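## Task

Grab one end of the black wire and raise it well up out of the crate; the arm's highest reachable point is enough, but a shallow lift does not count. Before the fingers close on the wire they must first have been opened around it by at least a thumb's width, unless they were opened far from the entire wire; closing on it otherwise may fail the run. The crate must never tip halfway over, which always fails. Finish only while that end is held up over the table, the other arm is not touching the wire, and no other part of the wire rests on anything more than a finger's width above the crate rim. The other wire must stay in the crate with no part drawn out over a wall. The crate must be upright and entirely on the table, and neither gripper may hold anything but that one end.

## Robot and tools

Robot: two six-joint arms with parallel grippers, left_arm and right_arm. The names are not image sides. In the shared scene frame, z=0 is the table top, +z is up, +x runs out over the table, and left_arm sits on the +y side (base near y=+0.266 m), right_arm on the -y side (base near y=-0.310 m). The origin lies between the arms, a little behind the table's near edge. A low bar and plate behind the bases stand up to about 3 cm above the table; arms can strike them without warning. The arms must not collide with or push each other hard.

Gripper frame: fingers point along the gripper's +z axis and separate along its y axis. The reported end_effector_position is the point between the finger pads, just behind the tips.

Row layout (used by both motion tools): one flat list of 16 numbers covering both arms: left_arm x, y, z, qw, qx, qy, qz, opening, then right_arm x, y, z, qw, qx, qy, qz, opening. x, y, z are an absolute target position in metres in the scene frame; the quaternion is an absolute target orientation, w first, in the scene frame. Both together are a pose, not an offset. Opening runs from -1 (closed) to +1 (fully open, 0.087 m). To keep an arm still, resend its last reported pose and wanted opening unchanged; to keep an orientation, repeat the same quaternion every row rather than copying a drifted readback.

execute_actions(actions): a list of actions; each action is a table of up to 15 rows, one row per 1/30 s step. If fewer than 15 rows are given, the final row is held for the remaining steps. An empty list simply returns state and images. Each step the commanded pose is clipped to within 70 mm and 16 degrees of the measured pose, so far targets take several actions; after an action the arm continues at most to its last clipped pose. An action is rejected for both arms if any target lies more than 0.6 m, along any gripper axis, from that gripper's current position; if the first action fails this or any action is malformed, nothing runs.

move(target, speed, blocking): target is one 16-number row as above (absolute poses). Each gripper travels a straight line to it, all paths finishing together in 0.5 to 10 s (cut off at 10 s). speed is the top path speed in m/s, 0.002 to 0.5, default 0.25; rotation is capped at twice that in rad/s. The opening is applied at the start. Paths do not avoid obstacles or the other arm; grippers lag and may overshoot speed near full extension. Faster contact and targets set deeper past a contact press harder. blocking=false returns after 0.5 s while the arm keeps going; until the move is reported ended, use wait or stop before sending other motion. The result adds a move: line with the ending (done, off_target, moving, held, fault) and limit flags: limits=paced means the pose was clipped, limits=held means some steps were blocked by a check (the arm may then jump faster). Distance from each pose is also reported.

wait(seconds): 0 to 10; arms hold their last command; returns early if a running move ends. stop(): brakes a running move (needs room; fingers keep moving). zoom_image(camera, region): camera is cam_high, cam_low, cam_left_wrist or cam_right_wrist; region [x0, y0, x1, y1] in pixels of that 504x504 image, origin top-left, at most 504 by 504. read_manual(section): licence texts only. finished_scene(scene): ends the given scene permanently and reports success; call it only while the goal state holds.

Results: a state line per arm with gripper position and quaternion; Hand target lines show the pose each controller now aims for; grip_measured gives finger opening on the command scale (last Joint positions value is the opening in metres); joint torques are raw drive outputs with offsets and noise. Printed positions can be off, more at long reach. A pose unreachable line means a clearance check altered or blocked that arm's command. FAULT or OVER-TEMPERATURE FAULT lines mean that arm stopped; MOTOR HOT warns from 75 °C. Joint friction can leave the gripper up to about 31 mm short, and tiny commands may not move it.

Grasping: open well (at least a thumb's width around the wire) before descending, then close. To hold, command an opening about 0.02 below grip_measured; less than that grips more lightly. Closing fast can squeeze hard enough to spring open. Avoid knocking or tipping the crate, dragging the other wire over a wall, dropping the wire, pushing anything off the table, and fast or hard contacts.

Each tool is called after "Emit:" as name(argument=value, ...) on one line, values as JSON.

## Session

Emit:
execute_actions(actions=[])

Scene clock: 0.00 s.
left_arm: end_effector_position=(+0.3087, +0.4422, +0.2249) grip_measured=+1.000 end_effector_quat_wxyz=(+0.306, -0.341, +0.840, -0.289) | right_arm: end_effector_position=(+0.1733, -0.3238, +0.1377) grip_measured=+0.989 end_effector_quat_wxyz=(+0.002, -0.686, +0.727, -0.011)
Joint positions: left_arm=[ 0.87   1.681  1.544 -1.088  0.815 -0.021  0.087] | right_arm=[ 0.067  1.147  0.988 -1.378 -0.03  -1.416  0.087]
Joint velocities: left_arm=[-0.007 -0.017 -0.002 -0.007 -0.051  0.037  0.   ] | right_arm=[-0.012  0.002  0.012 -0.066 -0.007 -0.007  0.001]
Joint torques (N m, as the arm reports them, + toward a larger angle): no reading
Motor temperatures (°C, as the motors report them): left_arm=[32 34 32 32 32 32] | right_arm=[33 37 34 33 33 31]
Hand target (left_arm): +0.309, +0.442, +0.225; +0.306, -0.341, +0.840, -0.289
Hand target (right_arm): +0.173, -0.324, +0.138; -0.002, +0.686, -0.727, +0.011
camera_calibration (this result's frames):
cam_left_wrist: T_world_to_cam=[[0.403014, -0.590199, 0.699461, -0.0213016], [-0.914922, -0.278427, 0.292225, 0.360505], [0.0222778, -0.757723, -0.652196, 0.612566], [0, 0, 0, 1]] pos_world=[0.324772, 0.551957, 0.309064]
cam_right_wrist: T_world_to_cam=[[0.99788, -0.0540868, 0.0362021, -0.203776], [-0.0625369, -0.642708, 0.763555, -0.281941], [-0.0180309, -0.7642, -0.644727, -0.0163218], [0, 0, 0, 1]] pos_world=[0.185418, -0.204701, 0.212132]

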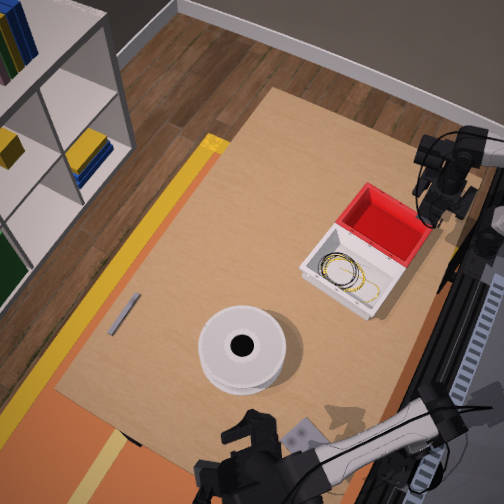

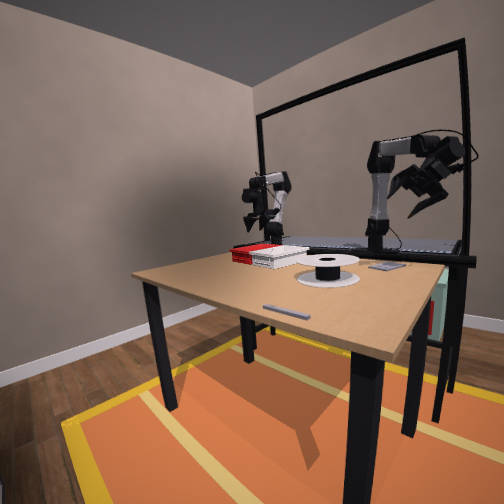

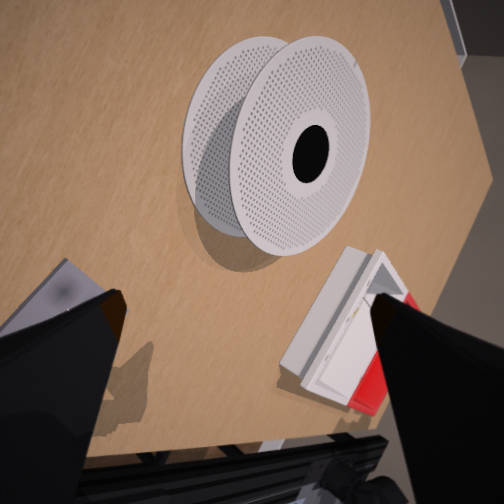

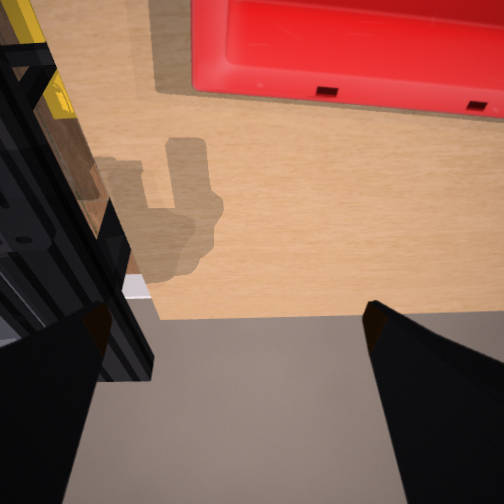

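Emit:
move(target=[0.3087,0.4422,0.2249,0.306,-0.341,0.84,-0.289,1,0.30,-0.07,0.24,0.243,-0.33,0.908,0.089,1])

Emit:
zoom_image(camera="cam_high", region=[290,210,410,330])

Scene clock: 4.90 s.
left_arm: end_effector_position=(+0.3087, +0.4422, +0.2249) grip_measured=+1.000 end_effector_quat_wxyz=(+0.306, -0.341, +0.840, -0.289) | right_arm: end_effector_position=(+0.2984, -0.0756, +0.2361) grip_measured=+0.989 end_effector_quat_wxyz=(+0.232, -0.334, +0.909, +0.090)
Joint positions: left_arm=[ 0.87   1.681  1.544 -1.088  0.815 -0.021  0.087] | right_arm=[ 0.595  1.65   1.792 -1.174 -0.074 -0.053  0.087]
Joint velocities: left_arm=[-0.007  0.007  0.002 -0.037  0.007 -0.081  0.   ] | right_arm=[ 0.012 -0.012 -0.002 -0.007  0.037  0.037 -0.001]
Joint torques (N m, as the arm reports them, + toward a larger angle): left_arm=[ 0.22 -8.58  7.79  0.78  0.42  0.14] | right_arm=[ 0.52 -6.25  7.12  1.39  0.09  0.17]
Motor temperatures (°C, as the motors report them): left_arm=[32 35 33 32 32 32] | right_arm=[33 37 35 33 33 31]
Hand target (left_arm): +0.309, +0.442, +0.225; +0.306, -0.341, +0.840, -0.289
Hand target (right_arm): +0.302, -0.071, +0.243; +0.244, -0.329, +0.908, +0.091
Off the commanded pose (left_arm): 0.000 m, 0 deg.
Off the commanded pose (right_arm): 0.007 m, 1 deg.
move: done
camera_calibration (this result's frames):
cam_left_wrist: T_world_to_cam=[[0.403014, -0.590199, 0.699461, -0.0213016], [-0.914922, -0.278427, 0.292225, 0.360505], [0.0222778, -0.757723, -0.652196, 0.612566], [0, 0, 0, 1]] pos_world=[0.324772, 0.551957, 0.309064]
cam_right_wrist: T_world_to_cam=[[0.645362, -0.763842, 0.00734613, -0.260403], [-0.717967, -0.603263, 0.347271, 0.107095], [-0.260828, -0.229389, -0.937736, 0.421101], [0, 0, 0, 1]] pos_world=[0.35478, -0.037704, 0.359604]

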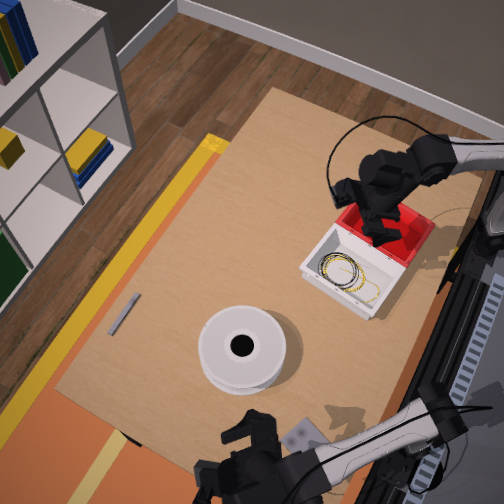

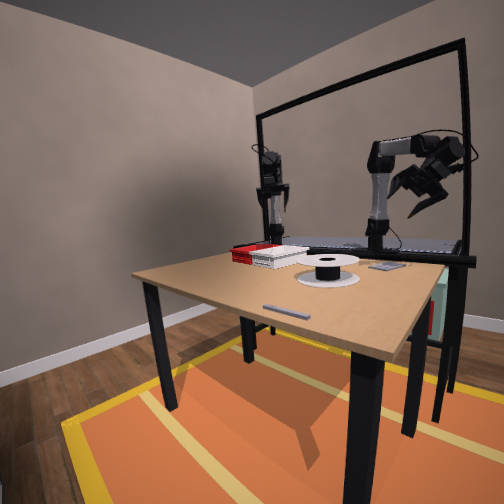

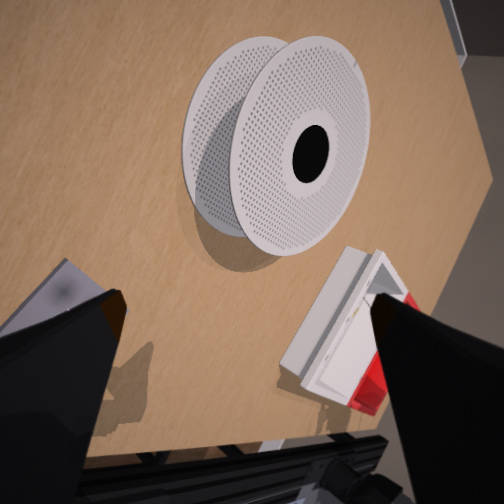

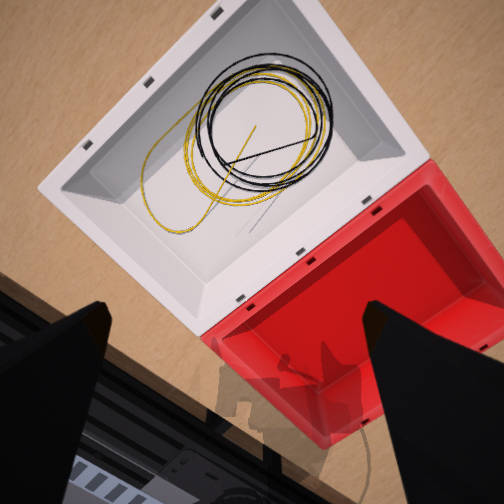

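Region (290, 210, 410, 330) of cam_high's 504x504 image, scaled by 4.200, with more detail than that image has.

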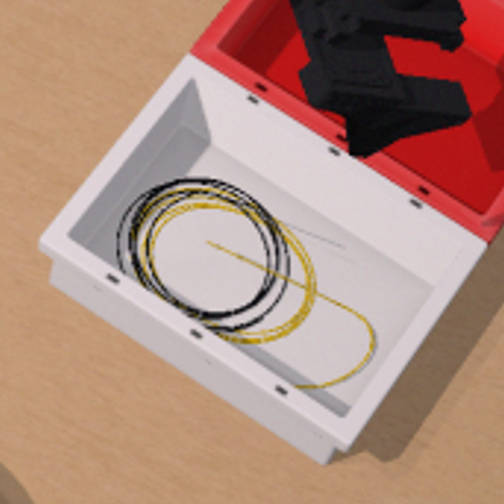

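Emit:
move(target=[0.3087,0.4422,0.2249,0.306,-0.341,0.84,-0.289,1,0.335,-0.075,0.13,0.125,0.274,0.952,-0.036,1])

Scene clock: 10.73 s.
left_arm: end_effector_position=(+0.3087, +0.4422, +0.2249) grip_measured=+1.000 end_effector_quat_wxyz=(+0.306, -0.341, +0.840, -0.289) | right_arm: end_effector_position=(+0.3291, -0.0721, +0.1231) grip_measured=+0.989 end_effector_quat_wxyz=(+0.114, +0.262, +0.958, -0.036)
Joint positions: left_arm=[ 0.87   1.681  1.544 -1.088  0.815 -0.021  0.087] | right_arm=[ 0.584  2.009  1.865 -1.299  0.192  1.14   0.087]
Joint velocities: left_arm=[-0.002  0.002 -0.007  0.007 -0.066 -0.022  0.   ] | right_arm=[ 0.002 -0.022  0.002 -0.066 -0.022  0.037 -0.   ]
Joint torques (N m, as the arm reports them, + toward a larger angle): left_arm=[ 0.26 -8.55  7.78  0.77  0.43  0.14] | right_arm=[-1.03 -8.82  6.94  0.43  0.25  0.14]
Motor temperatures (°C, as the motors report them): left_arm=[32 36 34 32 32 32] | right_arm=[33 37 36 34 33 31]
Hand target (left_arm): +0.309, +0.442, +0.225; +0.306, -0.341, +0.840, -0.289
Hand target (right_arm): +0.335, -0.075, +0.129; +0.121, +0.274, +0.953, -0.036
Off the commanded pose (left_arm): 0.000 m, 0 deg.
Off the commanded pose (right_arm): 0.010 m, 2 deg.
move: done
camera_calibration (this result's frames):
cam_left_wrist: T_world_to_cam=[[0.403014, -0.590199, 0.699461, -0.0213016], [-0.914922, -0.278427, 0.292225, 0.360505], [0.0222778, -0.757723, -0.652196, 0.612566], [0, 0, 0, 1]] pos_world=[0.324772, 0.551957, 0.309064]
cam_right_wrist: T_world_to_cam=[[-0.509999, -0.859753, 0.0269434, 0.0941849], [-0.693937, 0.429743, 0.577731, 0.20862], [-0.508285, 0.275945, -0.815782, 0.426784], [0, 0, 0, 1]] pos_world=[0.409731, -0.126446, 0.225099]

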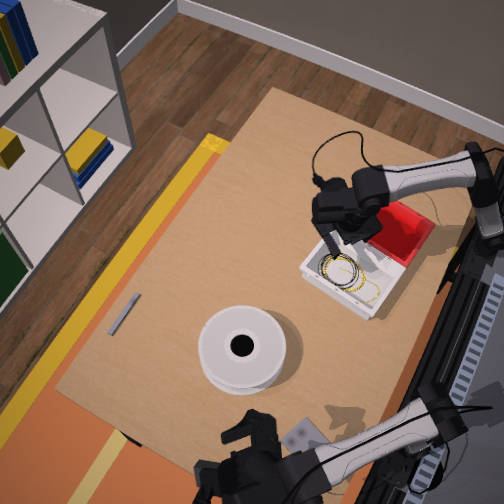

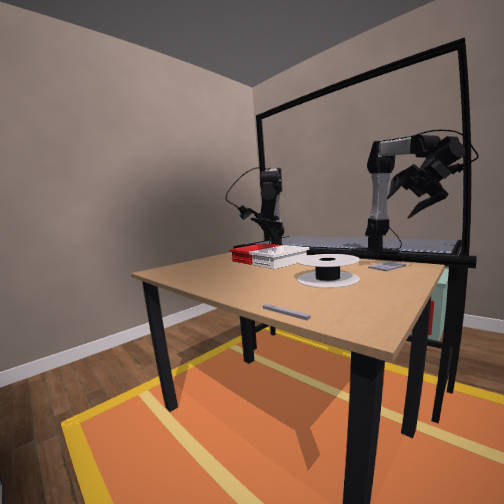

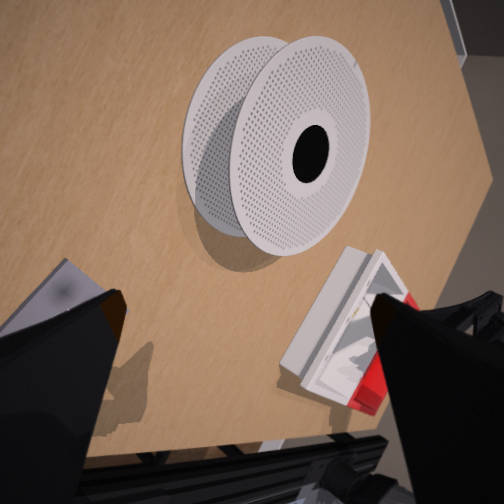

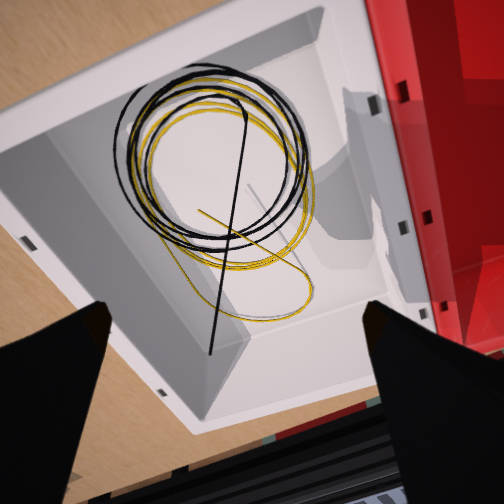

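Emit:
move(target=[0.3087,0.4422,0.2249,0.306,-0.341,0.84,-0.289,1,0.33,-0.06,0.095,0.125,0.274,0.952,-0.036,-0.2], speed=0.08)

Emit:
zoom_image(camera="cam_low", region=[230,200,320,280])

Scene clock: 17.00 s.
left_arm: end_effector_position=(+0.3087, +0.4422, +0.2249) grip_measured=+1.000 end_effector_quat_wxyz=(+0.306, -0.341, +0.840, -0.289) | right_arm: end_effector_position=(+0.3322, -0.0584, +0.0994) grip_measured=-0.200 end_effector_quat_wxyz=(+0.124, +0.271, +0.954, -0.030)
Joint positions: left_arm=[ 0.87   1.681  1.544 -1.088  0.815 -0.021  0.087] | right_arm=[ 0.612  2.03   1.804 -1.202  0.203  1.186  0.035]
Joint velocities: left_arm=[-0.007  0.007  0.002 -0.022 -0.022  0.037  0.   ] | right_arm=[-0.007 -0.012 -0.007 -0.007  0.022  0.037  0.   ]
Joint torques (N m, as the arm reports them, + toward a larger angle): left_arm=[ 0.23 -8.57  7.76  0.77  0.42  0.14] | right_arm=[ 0.3  -9.12  3.97  0.65  0.31  0.19]
Motor temperatures (°C, as the motors report them): left_arm=[32 37 35 32 32 32] | right_arm=[33 39 37 33 33 31]
Hand target (left_arm): +0.309, +0.442, +0.225; +0.306, -0.341, +0.840, -0.289
Hand target (right_arm): +0.330, -0.060, +0.095; +0.125, +0.274, +0.953, -0.036
Off the commanded pose (left_arm): 0.000 m, 0 deg.
Off the commanded pose (right_arm): 0.005 m, 1 deg.
move: done
camera_calibration (this result's frames):
cam_left_wrist: T_world_to_cam=[[0.403014, -0.590199, 0.699461, -0.0213016], [-0.914922, -0.278427, 0.292225, 0.360505], [0.0222778, -0.757723, -0.652196, 0.612566], [0, 0, 0, 1]] pos_world=[0.324772, 0.551957, 0.309064]
cam_right_wrist: T_world_to_cam=[[-0.52546, -0.850783, 0.00774023, 0.115699], [-0.699095, 0.436925, 0.566006, 0.221902], [-0.48493, 0.292002, -0.824365, 0.399297], [0, 0, 0, 1]] pos_world=[0.409557, -0.115116, 0.202673]

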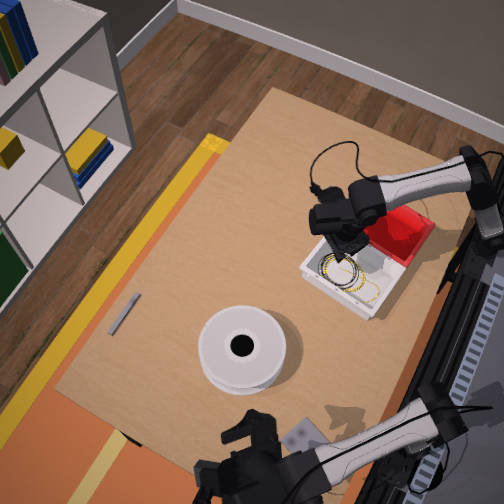

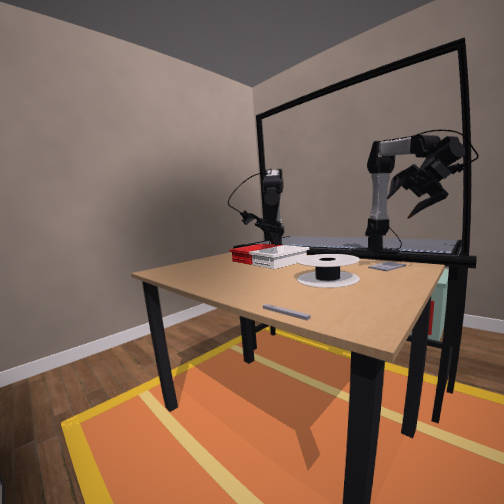

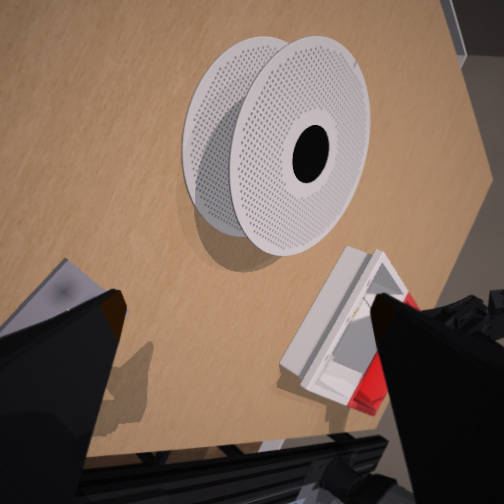

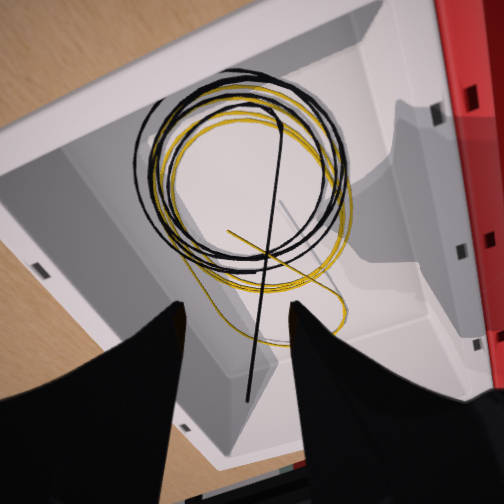

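Region (230, 200, 320, 280) of cam_low's 504x504 image, scaled by 5.600, with more detail than that image has.

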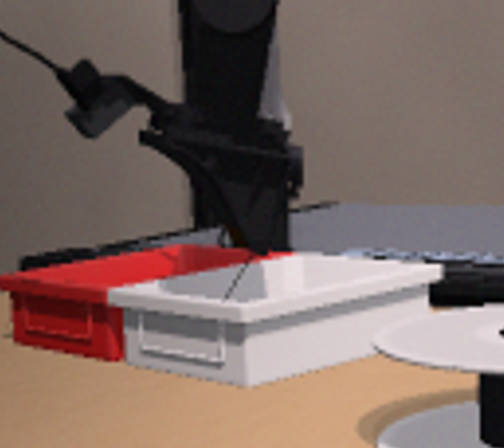

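Emit:
move(target=[0.3087,0.4422,0.2249,0.306,-0.341,0.84,-0.289,1,0.312,-0.055,0.093,0.125,0.274,0.952,-0.036,-0.2], speed=0.08)

Emit:
move(target=[0.3087,0.4422,0.2249,0.306,-0.341,0.84,-0.289,1,0.312,-0.055,0.093,0.125,0.274,0.952,-0.036,-1])

Emit:
move(target=[0.3087,0.4422,0.2249,0.306,-0.341,0.84,-0.289,1,0.32,-0.05,0.24,0.243,-0.33,0.908,0.089,-1], speed=0.12)

Scene clock: 25.30 s.
left_arm: end_effector_position=(+0.3087, +0.4422, +0.2249) grip_measured=+1.000 end_effector_quat_wxyz=(+0.306, -0.341, +0.840, -0.289) | right_arm: end_effector_position=(+0.3141, -0.0528, +0.0903) grip_measured=-0.200 end_effector_quat_wxyz=(+0.119, +0.270, +0.955, -0.037)
Joint positions: left_arm=[ 0.87   1.681  1.544 -1.088  0.815 -0.021  0.087] | right_arm=[ 0.652  2.007  1.736 -1.182  0.208  1.225  0.035]
Joint velocities: left_arm=[-0.007 -0.007 -0.002  0.081  0.022  0.007  0.   ] | right_arm=[ 0.012 -0.012  0.002  0.007 -0.037  0.007 -0.   ]
Joint torques (N m, as the arm reports them, + toward a larger angle): left_arm=[ 0.21 -8.57  7.77  0.77  0.42  0.14] | right_arm=[  0.33 -10.49   3.89   0.54   0.28   0.17]
Motor temperatures (°C, as the motors report them): left_arm=[32 39 35 33 32 32] | right_arm=[33 41 37 33 33 31]
Hand target (left_arm): +0.309, +0.442, +0.225; +0.306, -0.341, +0.840, -0.289
Hand target (right_arm): +0.312, -0.054, +0.093; +0.124, +0.274, +0.953, -0.036
Off the commanded pose (left_arm): 0.000 m, 0 deg.
Off the commanded pose (right_arm): 0.004 m, 1 deg.
move: done
camera_calibration (this result's frames):
cam_left_wrist: T_world_to_cam=[[0.403014, -0.590199, 0.699461, -0.0213016], [-0.914922, -0.278427, 0.292225, 0.360505], [0.0222778, -0.757723, -0.652196, 0.612566], [0, 0, 0, 1]] pos_world=[0.324772, 0.551957, 0.309064]
cam_right_wrist: T_world_to_cam=[[-0.524573, -0.851044, 0.0234057, 0.109398], [-0.691717, 0.442071, 0.571052, 0.209521], [-0.496337, 0.283368, -0.82058, 0.384137], [0, 0, 0, 1]] pos_world=[0.392978, -0.108373, 0.193008]

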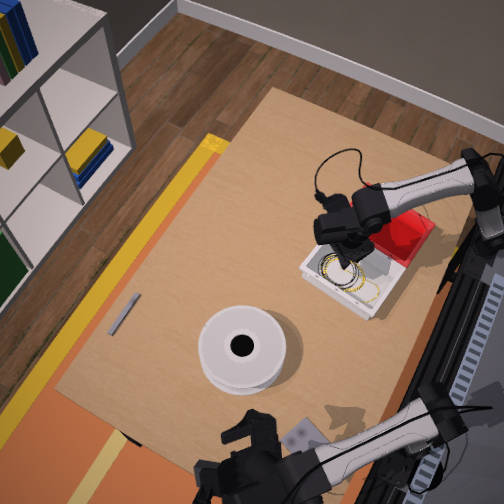

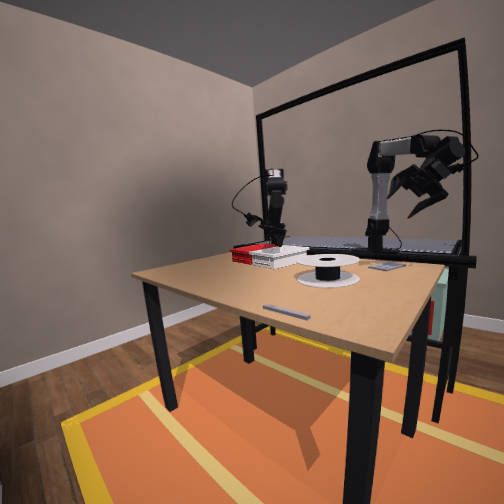

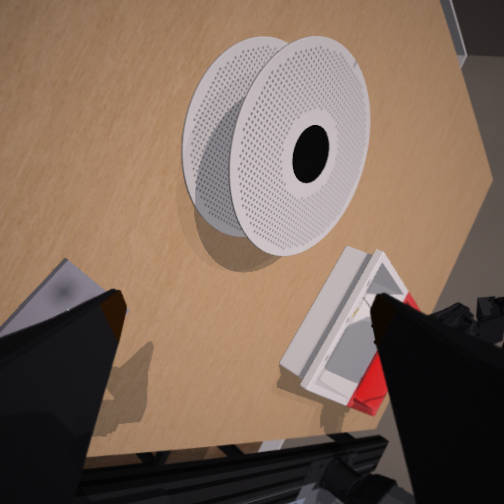

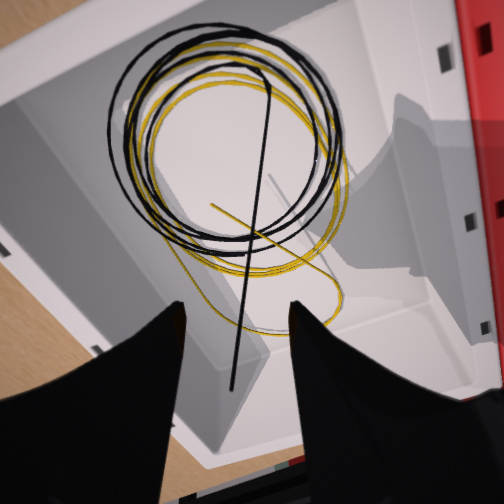

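Scene clock: 26.00 s.
left_arm: end_effector_position=(+0.3087, +0.4422, +0.2249) grip_measured=+1.000 end_effector_quat_wxyz=(+0.306, -0.341, +0.840, -0.289) | right_arm: end_effector_position=(+0.3145, -0.0527, +0.0903) grip_measured=-1.000 end_effector_quat_wxyz=(+0.119, +0.270, +0.955, -0.036)
Joint positions: left_arm=[ 0.87   1.681  1.544 -1.088  0.815 -0.021  0.087] | right_arm=[ 0.652  2.007  1.736 -1.181  0.209  1.226  0.   ]
Joint velocities: left_arm=[-0.007  0.002 -0.007 -0.037  0.007 -0.051  0.   ] | right_arm=[-0.002 -0.027 -0.007 -0.007 -0.066 -0.037  0.   ]
Joint torques (N m, as the arm reports them, + toward a larger angle): left_arm=[ 0.19 -8.58  7.79  0.78  0.42  0.15] | right_arm=[  0.26 -10.68   3.71   0.58   0.31   0.16]
Motor temperatures (°C, as the motors report them): left_arm=[32 39 35 33 32 32] | right_arm=[33 41 37 33 33 31]
Hand target (left_arm): +0.309, +0.442, +0.225; +0.306, -0.341, +0.840, -0.289
Hand target (right_arm): +0.312, -0.055, +0.093; +0.125, +0.274, +0.953, -0.036
Off the commanded pose (left_arm): 0.000 m, 0 deg.
Off the commanded pose (right_arm): 0.004 m, 1 deg.
move: done
camera_calibration (this result's frames):
cam_left_wrist: T_world_to_cam=[[0.403014, -0.590199, 0.699461, -0.0213016], [-0.914922, -0.278427, 0.292225, 0.360505], [0.0222778, -0.757723, -0.652196, 0.612566], [0, 0, 0, 1]] pos_world=[0.324772, 0.551957, 0.309064]
cam_right_wrist: T_world_to_cam=[[-0.525605, -0.850434, 0.0224178, 0.110098], [-0.692207, 0.442836, 0.569865, 0.210051], [-0.494559, 0.284006, -0.821433, 0.383868], [0, 0, 0, 1]] pos_world=[0.393112, -0.108408, 0.193153]

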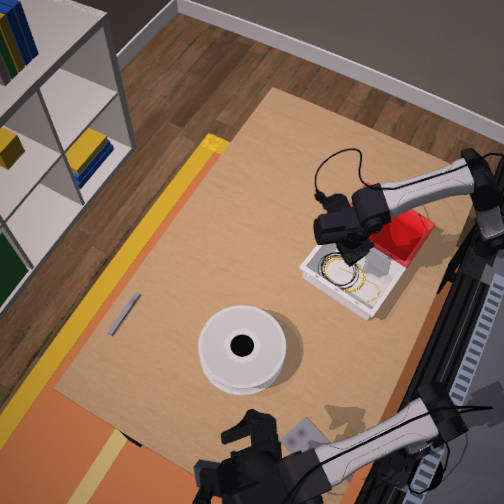

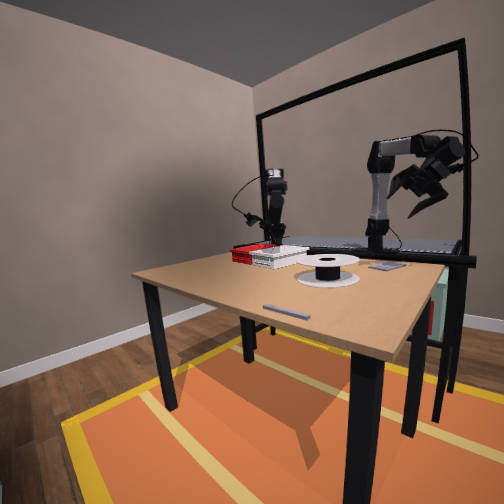

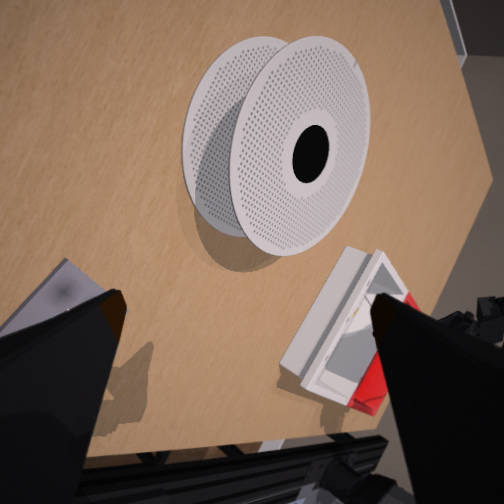

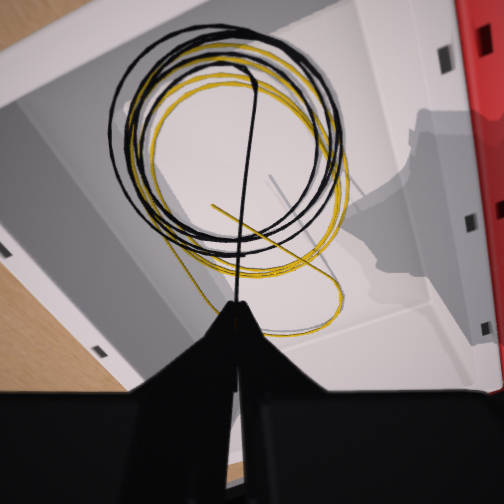

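Scene clock: 31.73 s.
left_arm: end_effector_position=(+0.3087, +0.4422, +0.2249) grip_measured=+1.000 end_effector_quat_wxyz=(+0.306, -0.341, +0.840, -0.289) | right_arm: end_effector_position=(+0.3170, -0.0478, +0.2259) grip_measured=-1.000 end_effector_quat_wxyz=(+0.229, -0.331, +0.912, +0.080)
Joint positions: left_arm=[ 0.87   1.681  1.544 -1.088  0.815 -0.021  0.087] | right_arm=[ 0.639  1.777  1.907 -1.17  -0.033 -0.012  0.   ]
Joint velocities: left_arm=[ 0.007 -0.007 -0.007 -0.007 -0.022  0.125  0.   ] | right_arm=[-0.007  0.002  0.002 -0.007 -0.007 -0.051  0.   ]
Joint torques (N m, as the arm reports them, + toward a larger angle): left_arm=[ 0.21 -8.56  7.8   0.77  0.43  0.15] | right_arm=[-1.11 -9.05  7.25  1.24 -0.09 -0.01]
Motor temperatures (°C, as the motors report them): left_arm=[32 39 36 33 32 32] | right_arm=[33 43 38 34 33 31]
Hand target (left_arm): +0.309, +0.442, +0.225; +0.306, -0.341, +0.840, -0.289
Hand target (right_arm): +0.319, -0.051, +0.241; +0.246, -0.331, +0.907, +0.086
Off the commanded pose (left_arm): 0.000 m, 0 deg.
Off the commanded pose (right_arm): 0.015 m, 2 deg.
move: off_target (right_arm)
camera_calibration (this result's frames):
cam_left_wrist: T_world_to_cam=[[0.403014, -0.590199, 0.699461, -0.0213016], [-0.914922, -0.278427, 0.292225, 0.360505], [0.0222778, -0.757723, -0.652196, 0.612566], [0, 0, 0, 1]] pos_world=[0.324772, 0.551957, 0.309064]
cam_right_wrist: T_world_to_cam=[[0.636185, -0.771224, 0.0219502, -0.251833], [-0.725312, -0.588129, 0.357807, 0.141435], [-0.26304, -0.243552, -0.933538, 0.421824], [0, 0, 0, 1]] pos_world=[0.373754, -0.00830086, 0.34871]

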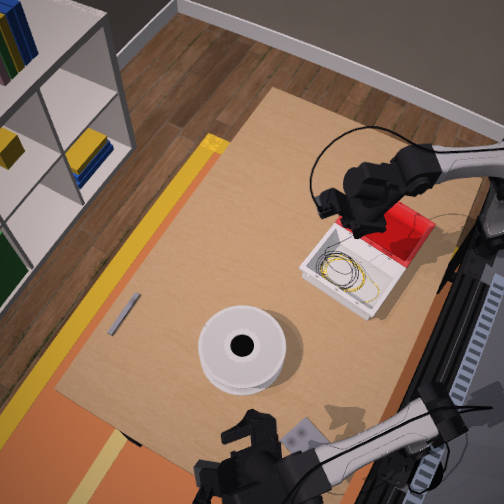

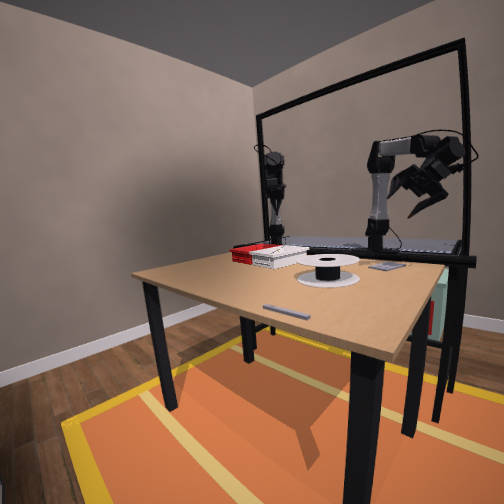

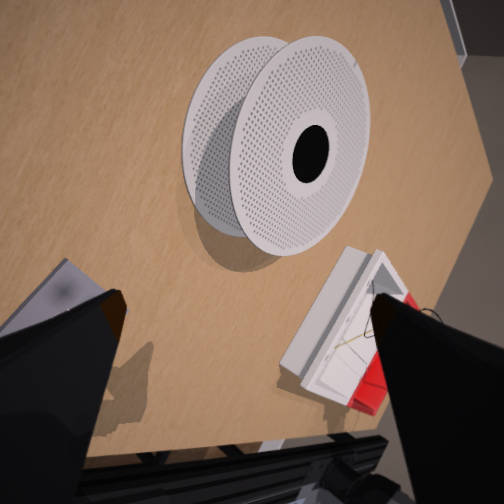

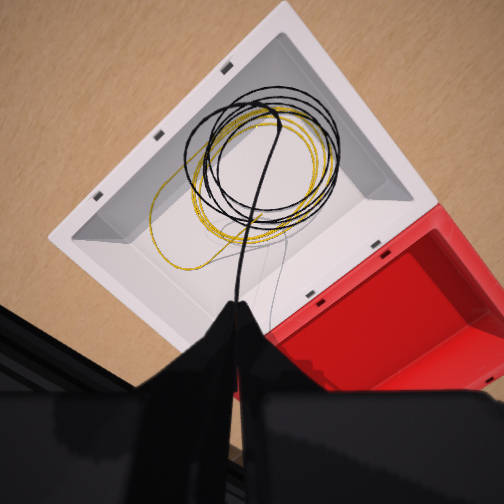

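Emit:
move(target=[0.3087,0.4422,0.2249,0.306,-0.341,0.84,-0.289,1,0.29,-0.07,0.72,0.834,-0.158,0.434,0.303,-1], speed=0.09)

Emit:
zoom_image(camera="cam_high", region=[250,40,504,340])

Emit:
zoom_image(camera="cam_low", region=[200,80,400,280])

Scene clock: 46.00 s.
left_arm: end_effector_position=(+0.3087, +0.4422, +0.2249) grip_measured=+1.000 end_effector_quat_wxyz=(+0.306, -0.341, +0.840, -0.289) | right_arm: end_effector_position=(+0.2851, -0.0667, +0.7084) grip_measured=-1.000 end_effector_quat_wxyz=(+0.828, -0.172, +0.449, +0.290)
Joint positions: left_arm=[ 0.87   1.681  1.544 -1.088  0.815 -0.021  0.087] | right_arm=[ 0.6    1.483  2.325 -0.233 -0.046  0.036  0.   ]
Joint velocities: left_arm=[-0.002 -0.007 -0.007  0.007 -0.022  0.022  0.   ] | right_arm=[ 0.002  0.012  0.027 -0.007 -0.007 -0.022  0.   ]
Joint torques (N m, as the arm reports them, + toward a larger angle): left_arm=[ 0.23 -8.59  7.78  0.77  0.42  0.14] | right_arm=[-1.05 -2.84  5.04  1.71  0.12  0.15]
Motor temperatures (°C, as the motors report them): left_arm=[32 41 37 33 32 32] | right_arm=[33 43 40 36 33 31]
Hand target (left_arm): +0.309, +0.442, +0.225; +0.306, -0.341, +0.840, -0.289
Hand target (right_arm): +0.281, -0.075, +0.721; +0.838, -0.159, +0.433, +0.291
Off the commanded pose (left_arm): 0.000 m, 0 deg.
Off the commanded pose (right_arm): 0.013 m, 3 deg.
move: off_target (right_arm)
camera_calibration (this result's frames):
cam_left_wrist: T_world_to_cam=[[0.403014, -0.590199, 0.699461, -0.0213016], [-0.914922, -0.278427, 0.292225, 0.360505], [0.0222778, -0.757723, -0.652196, 0.612566], [0, 0, 0, 1]] pos_world=[0.324772, 0.551957, 0.309064]
cam_right_wrist: T_world_to_cam=[[0.622275, -0.782573, 0.0188222, -0.251318], [-0.211408, -0.191159, -0.958522, 0.746977], [0.753711, 0.592485, -0.284396, 0.165246], [0, 0, 0, 1]] pos_world=[0.189758, -0.151789, 0.767719]

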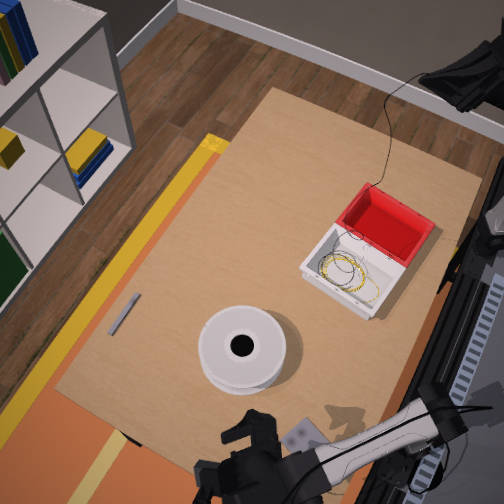

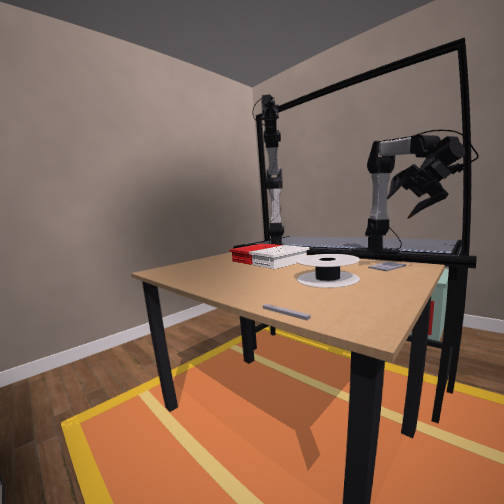

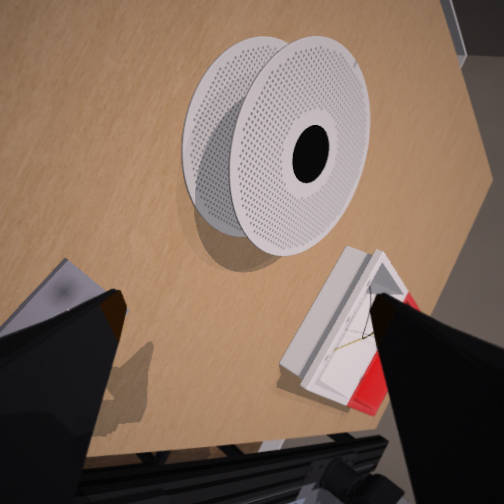

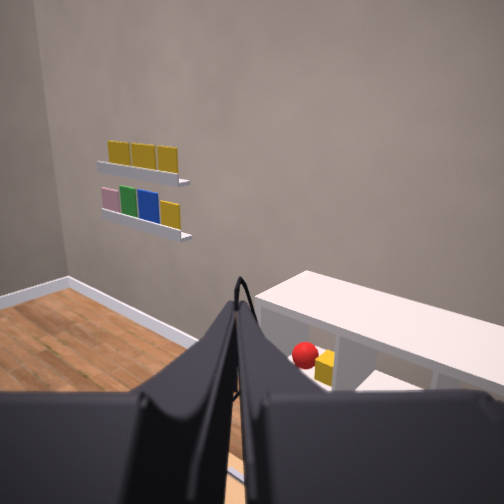

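Region (250, 40, 504, 340) of cam_high's 504x504 image, scaled by 1.680, with more detail than that image has; it fills the left 427 columns of this view, and the rest is white.

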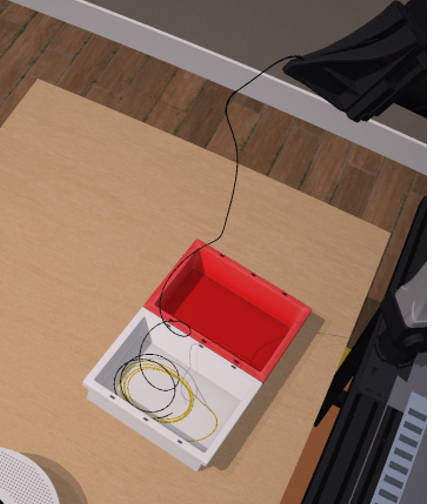

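Region (200, 80, 400, 280) of cam_low's 504x504 image, scaled by 2.520, with more detail than that image has.

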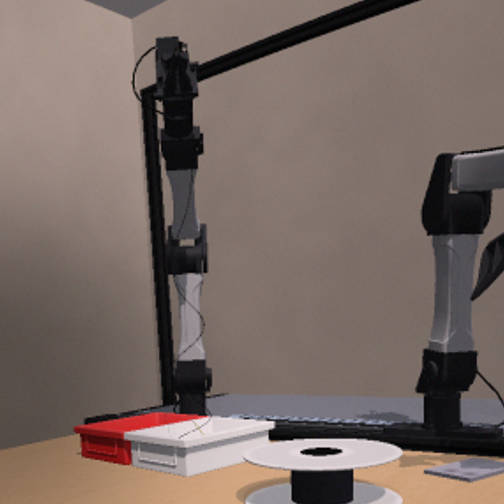

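Emit:
move(target=[0.3087,0.4422,0.2249,0.306,-0.341,0.84,-0.289,1,0.27,-0.085,0.78,0.868,-0.131,0.36,0.316,-1], speed=0.08)

Emit:
zoom_image(camera="cam_low", region=[230,200,320,280])

Scene clock: 49.53 s.
left_arm: end_effector_position=(+0.3087, +0.4422, +0.2249) grip_measured=+1.000 end_effector_quat_wxyz=(+0.306, -0.341, +0.840, -0.289) | right_arm: end_effector_position=(+0.2706, -0.0793, +0.7754) grip_measured=-1.000 end_effector_quat_wxyz=(+0.868, -0.135, +0.359, +0.315)
Joint positions: left_arm=[ 0.87   1.681  1.544 -1.088  0.815 -0.021  0.087] | right_arm=[ 0.584  1.728  2.815 -0.264 -0.045  0.078  0.   ]
Joint velocities: left_arm=[-0.012 -0.012  0.012 -0.022 -0.037 -0.022  0.   ] | right_arm=[-0.002  0.081  0.168 -0.154 -0.051 -0.022  0.   ]
Joint torques (N m, as the arm reports them, + toward a larger angle): left_arm=[ 0.21 -8.56  7.79  0.78  0.43  0.14] | right_arm=[-0.95 -3.46  3.37  1.13  0.02  0.15]
Motor temperatures (°C, as the motors report them): left_arm=[32 41 37 33 32 32] | right_arm=[33 42 40 36 33 31]
Hand target (left_arm): +0.309, +0.442, +0.225; +0.306, -0.341, +0.840, -0.289
Hand target (right_arm): +0.268, -0.085, +0.779; +0.870, -0.129, +0.357, +0.315
Off the commanded pose (left_arm): 0.000 m, 0 deg.
Off the commanded pose (right_arm): 0.007 m, 1 deg.
move: done
camera_calibration (this result's frames):
cam_left_wrist: T_world_to_cam=[[0.403014, -0.590199, 0.699461, -0.0213016], [-0.914922, -0.278427, 0.292225, 0.360505], [0.0222778, -0.757723, -0.652196, 0.612566], [0, 0, 0, 1]] pos_world=[0.324772, 0.551957, 0.309064]
cam_right_wrist: T_world_to_cam=[[0.633385, -0.773835, -0.00130968, -0.240145], [-0.0581299, -0.0458916, -0.997254, 0.805817], [0.77165, 0.631722, -0.0740501, 0.037916], [0, 0, 0, 1]] pos_world=[0.169688, -0.172804, 0.806097]

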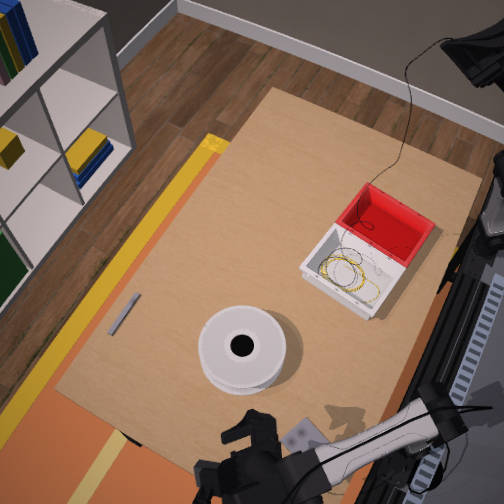

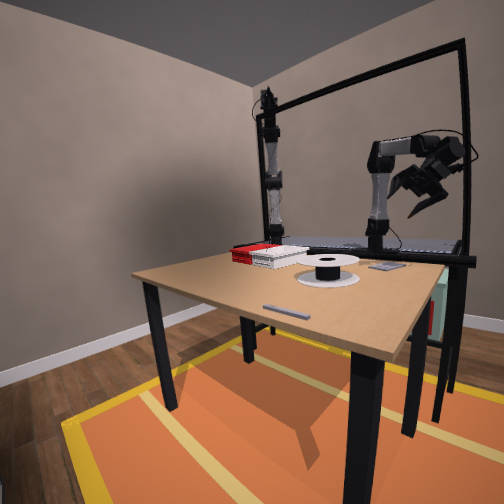

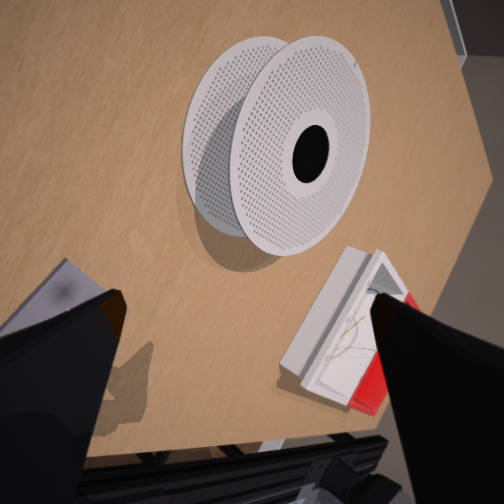

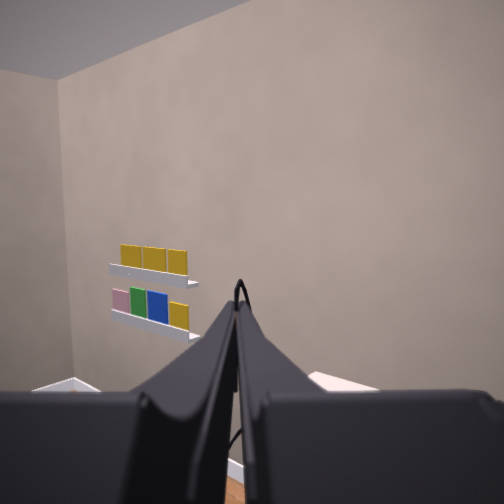

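Region (230, 200, 320, 280) of cam_low's 504x504 image, scaled by 5.600, with more detail than that image has.

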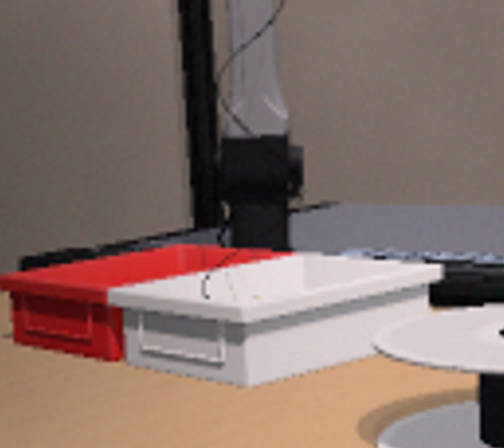

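Emit:
finished_scene(scene=2)

The scene is finished: the task was done.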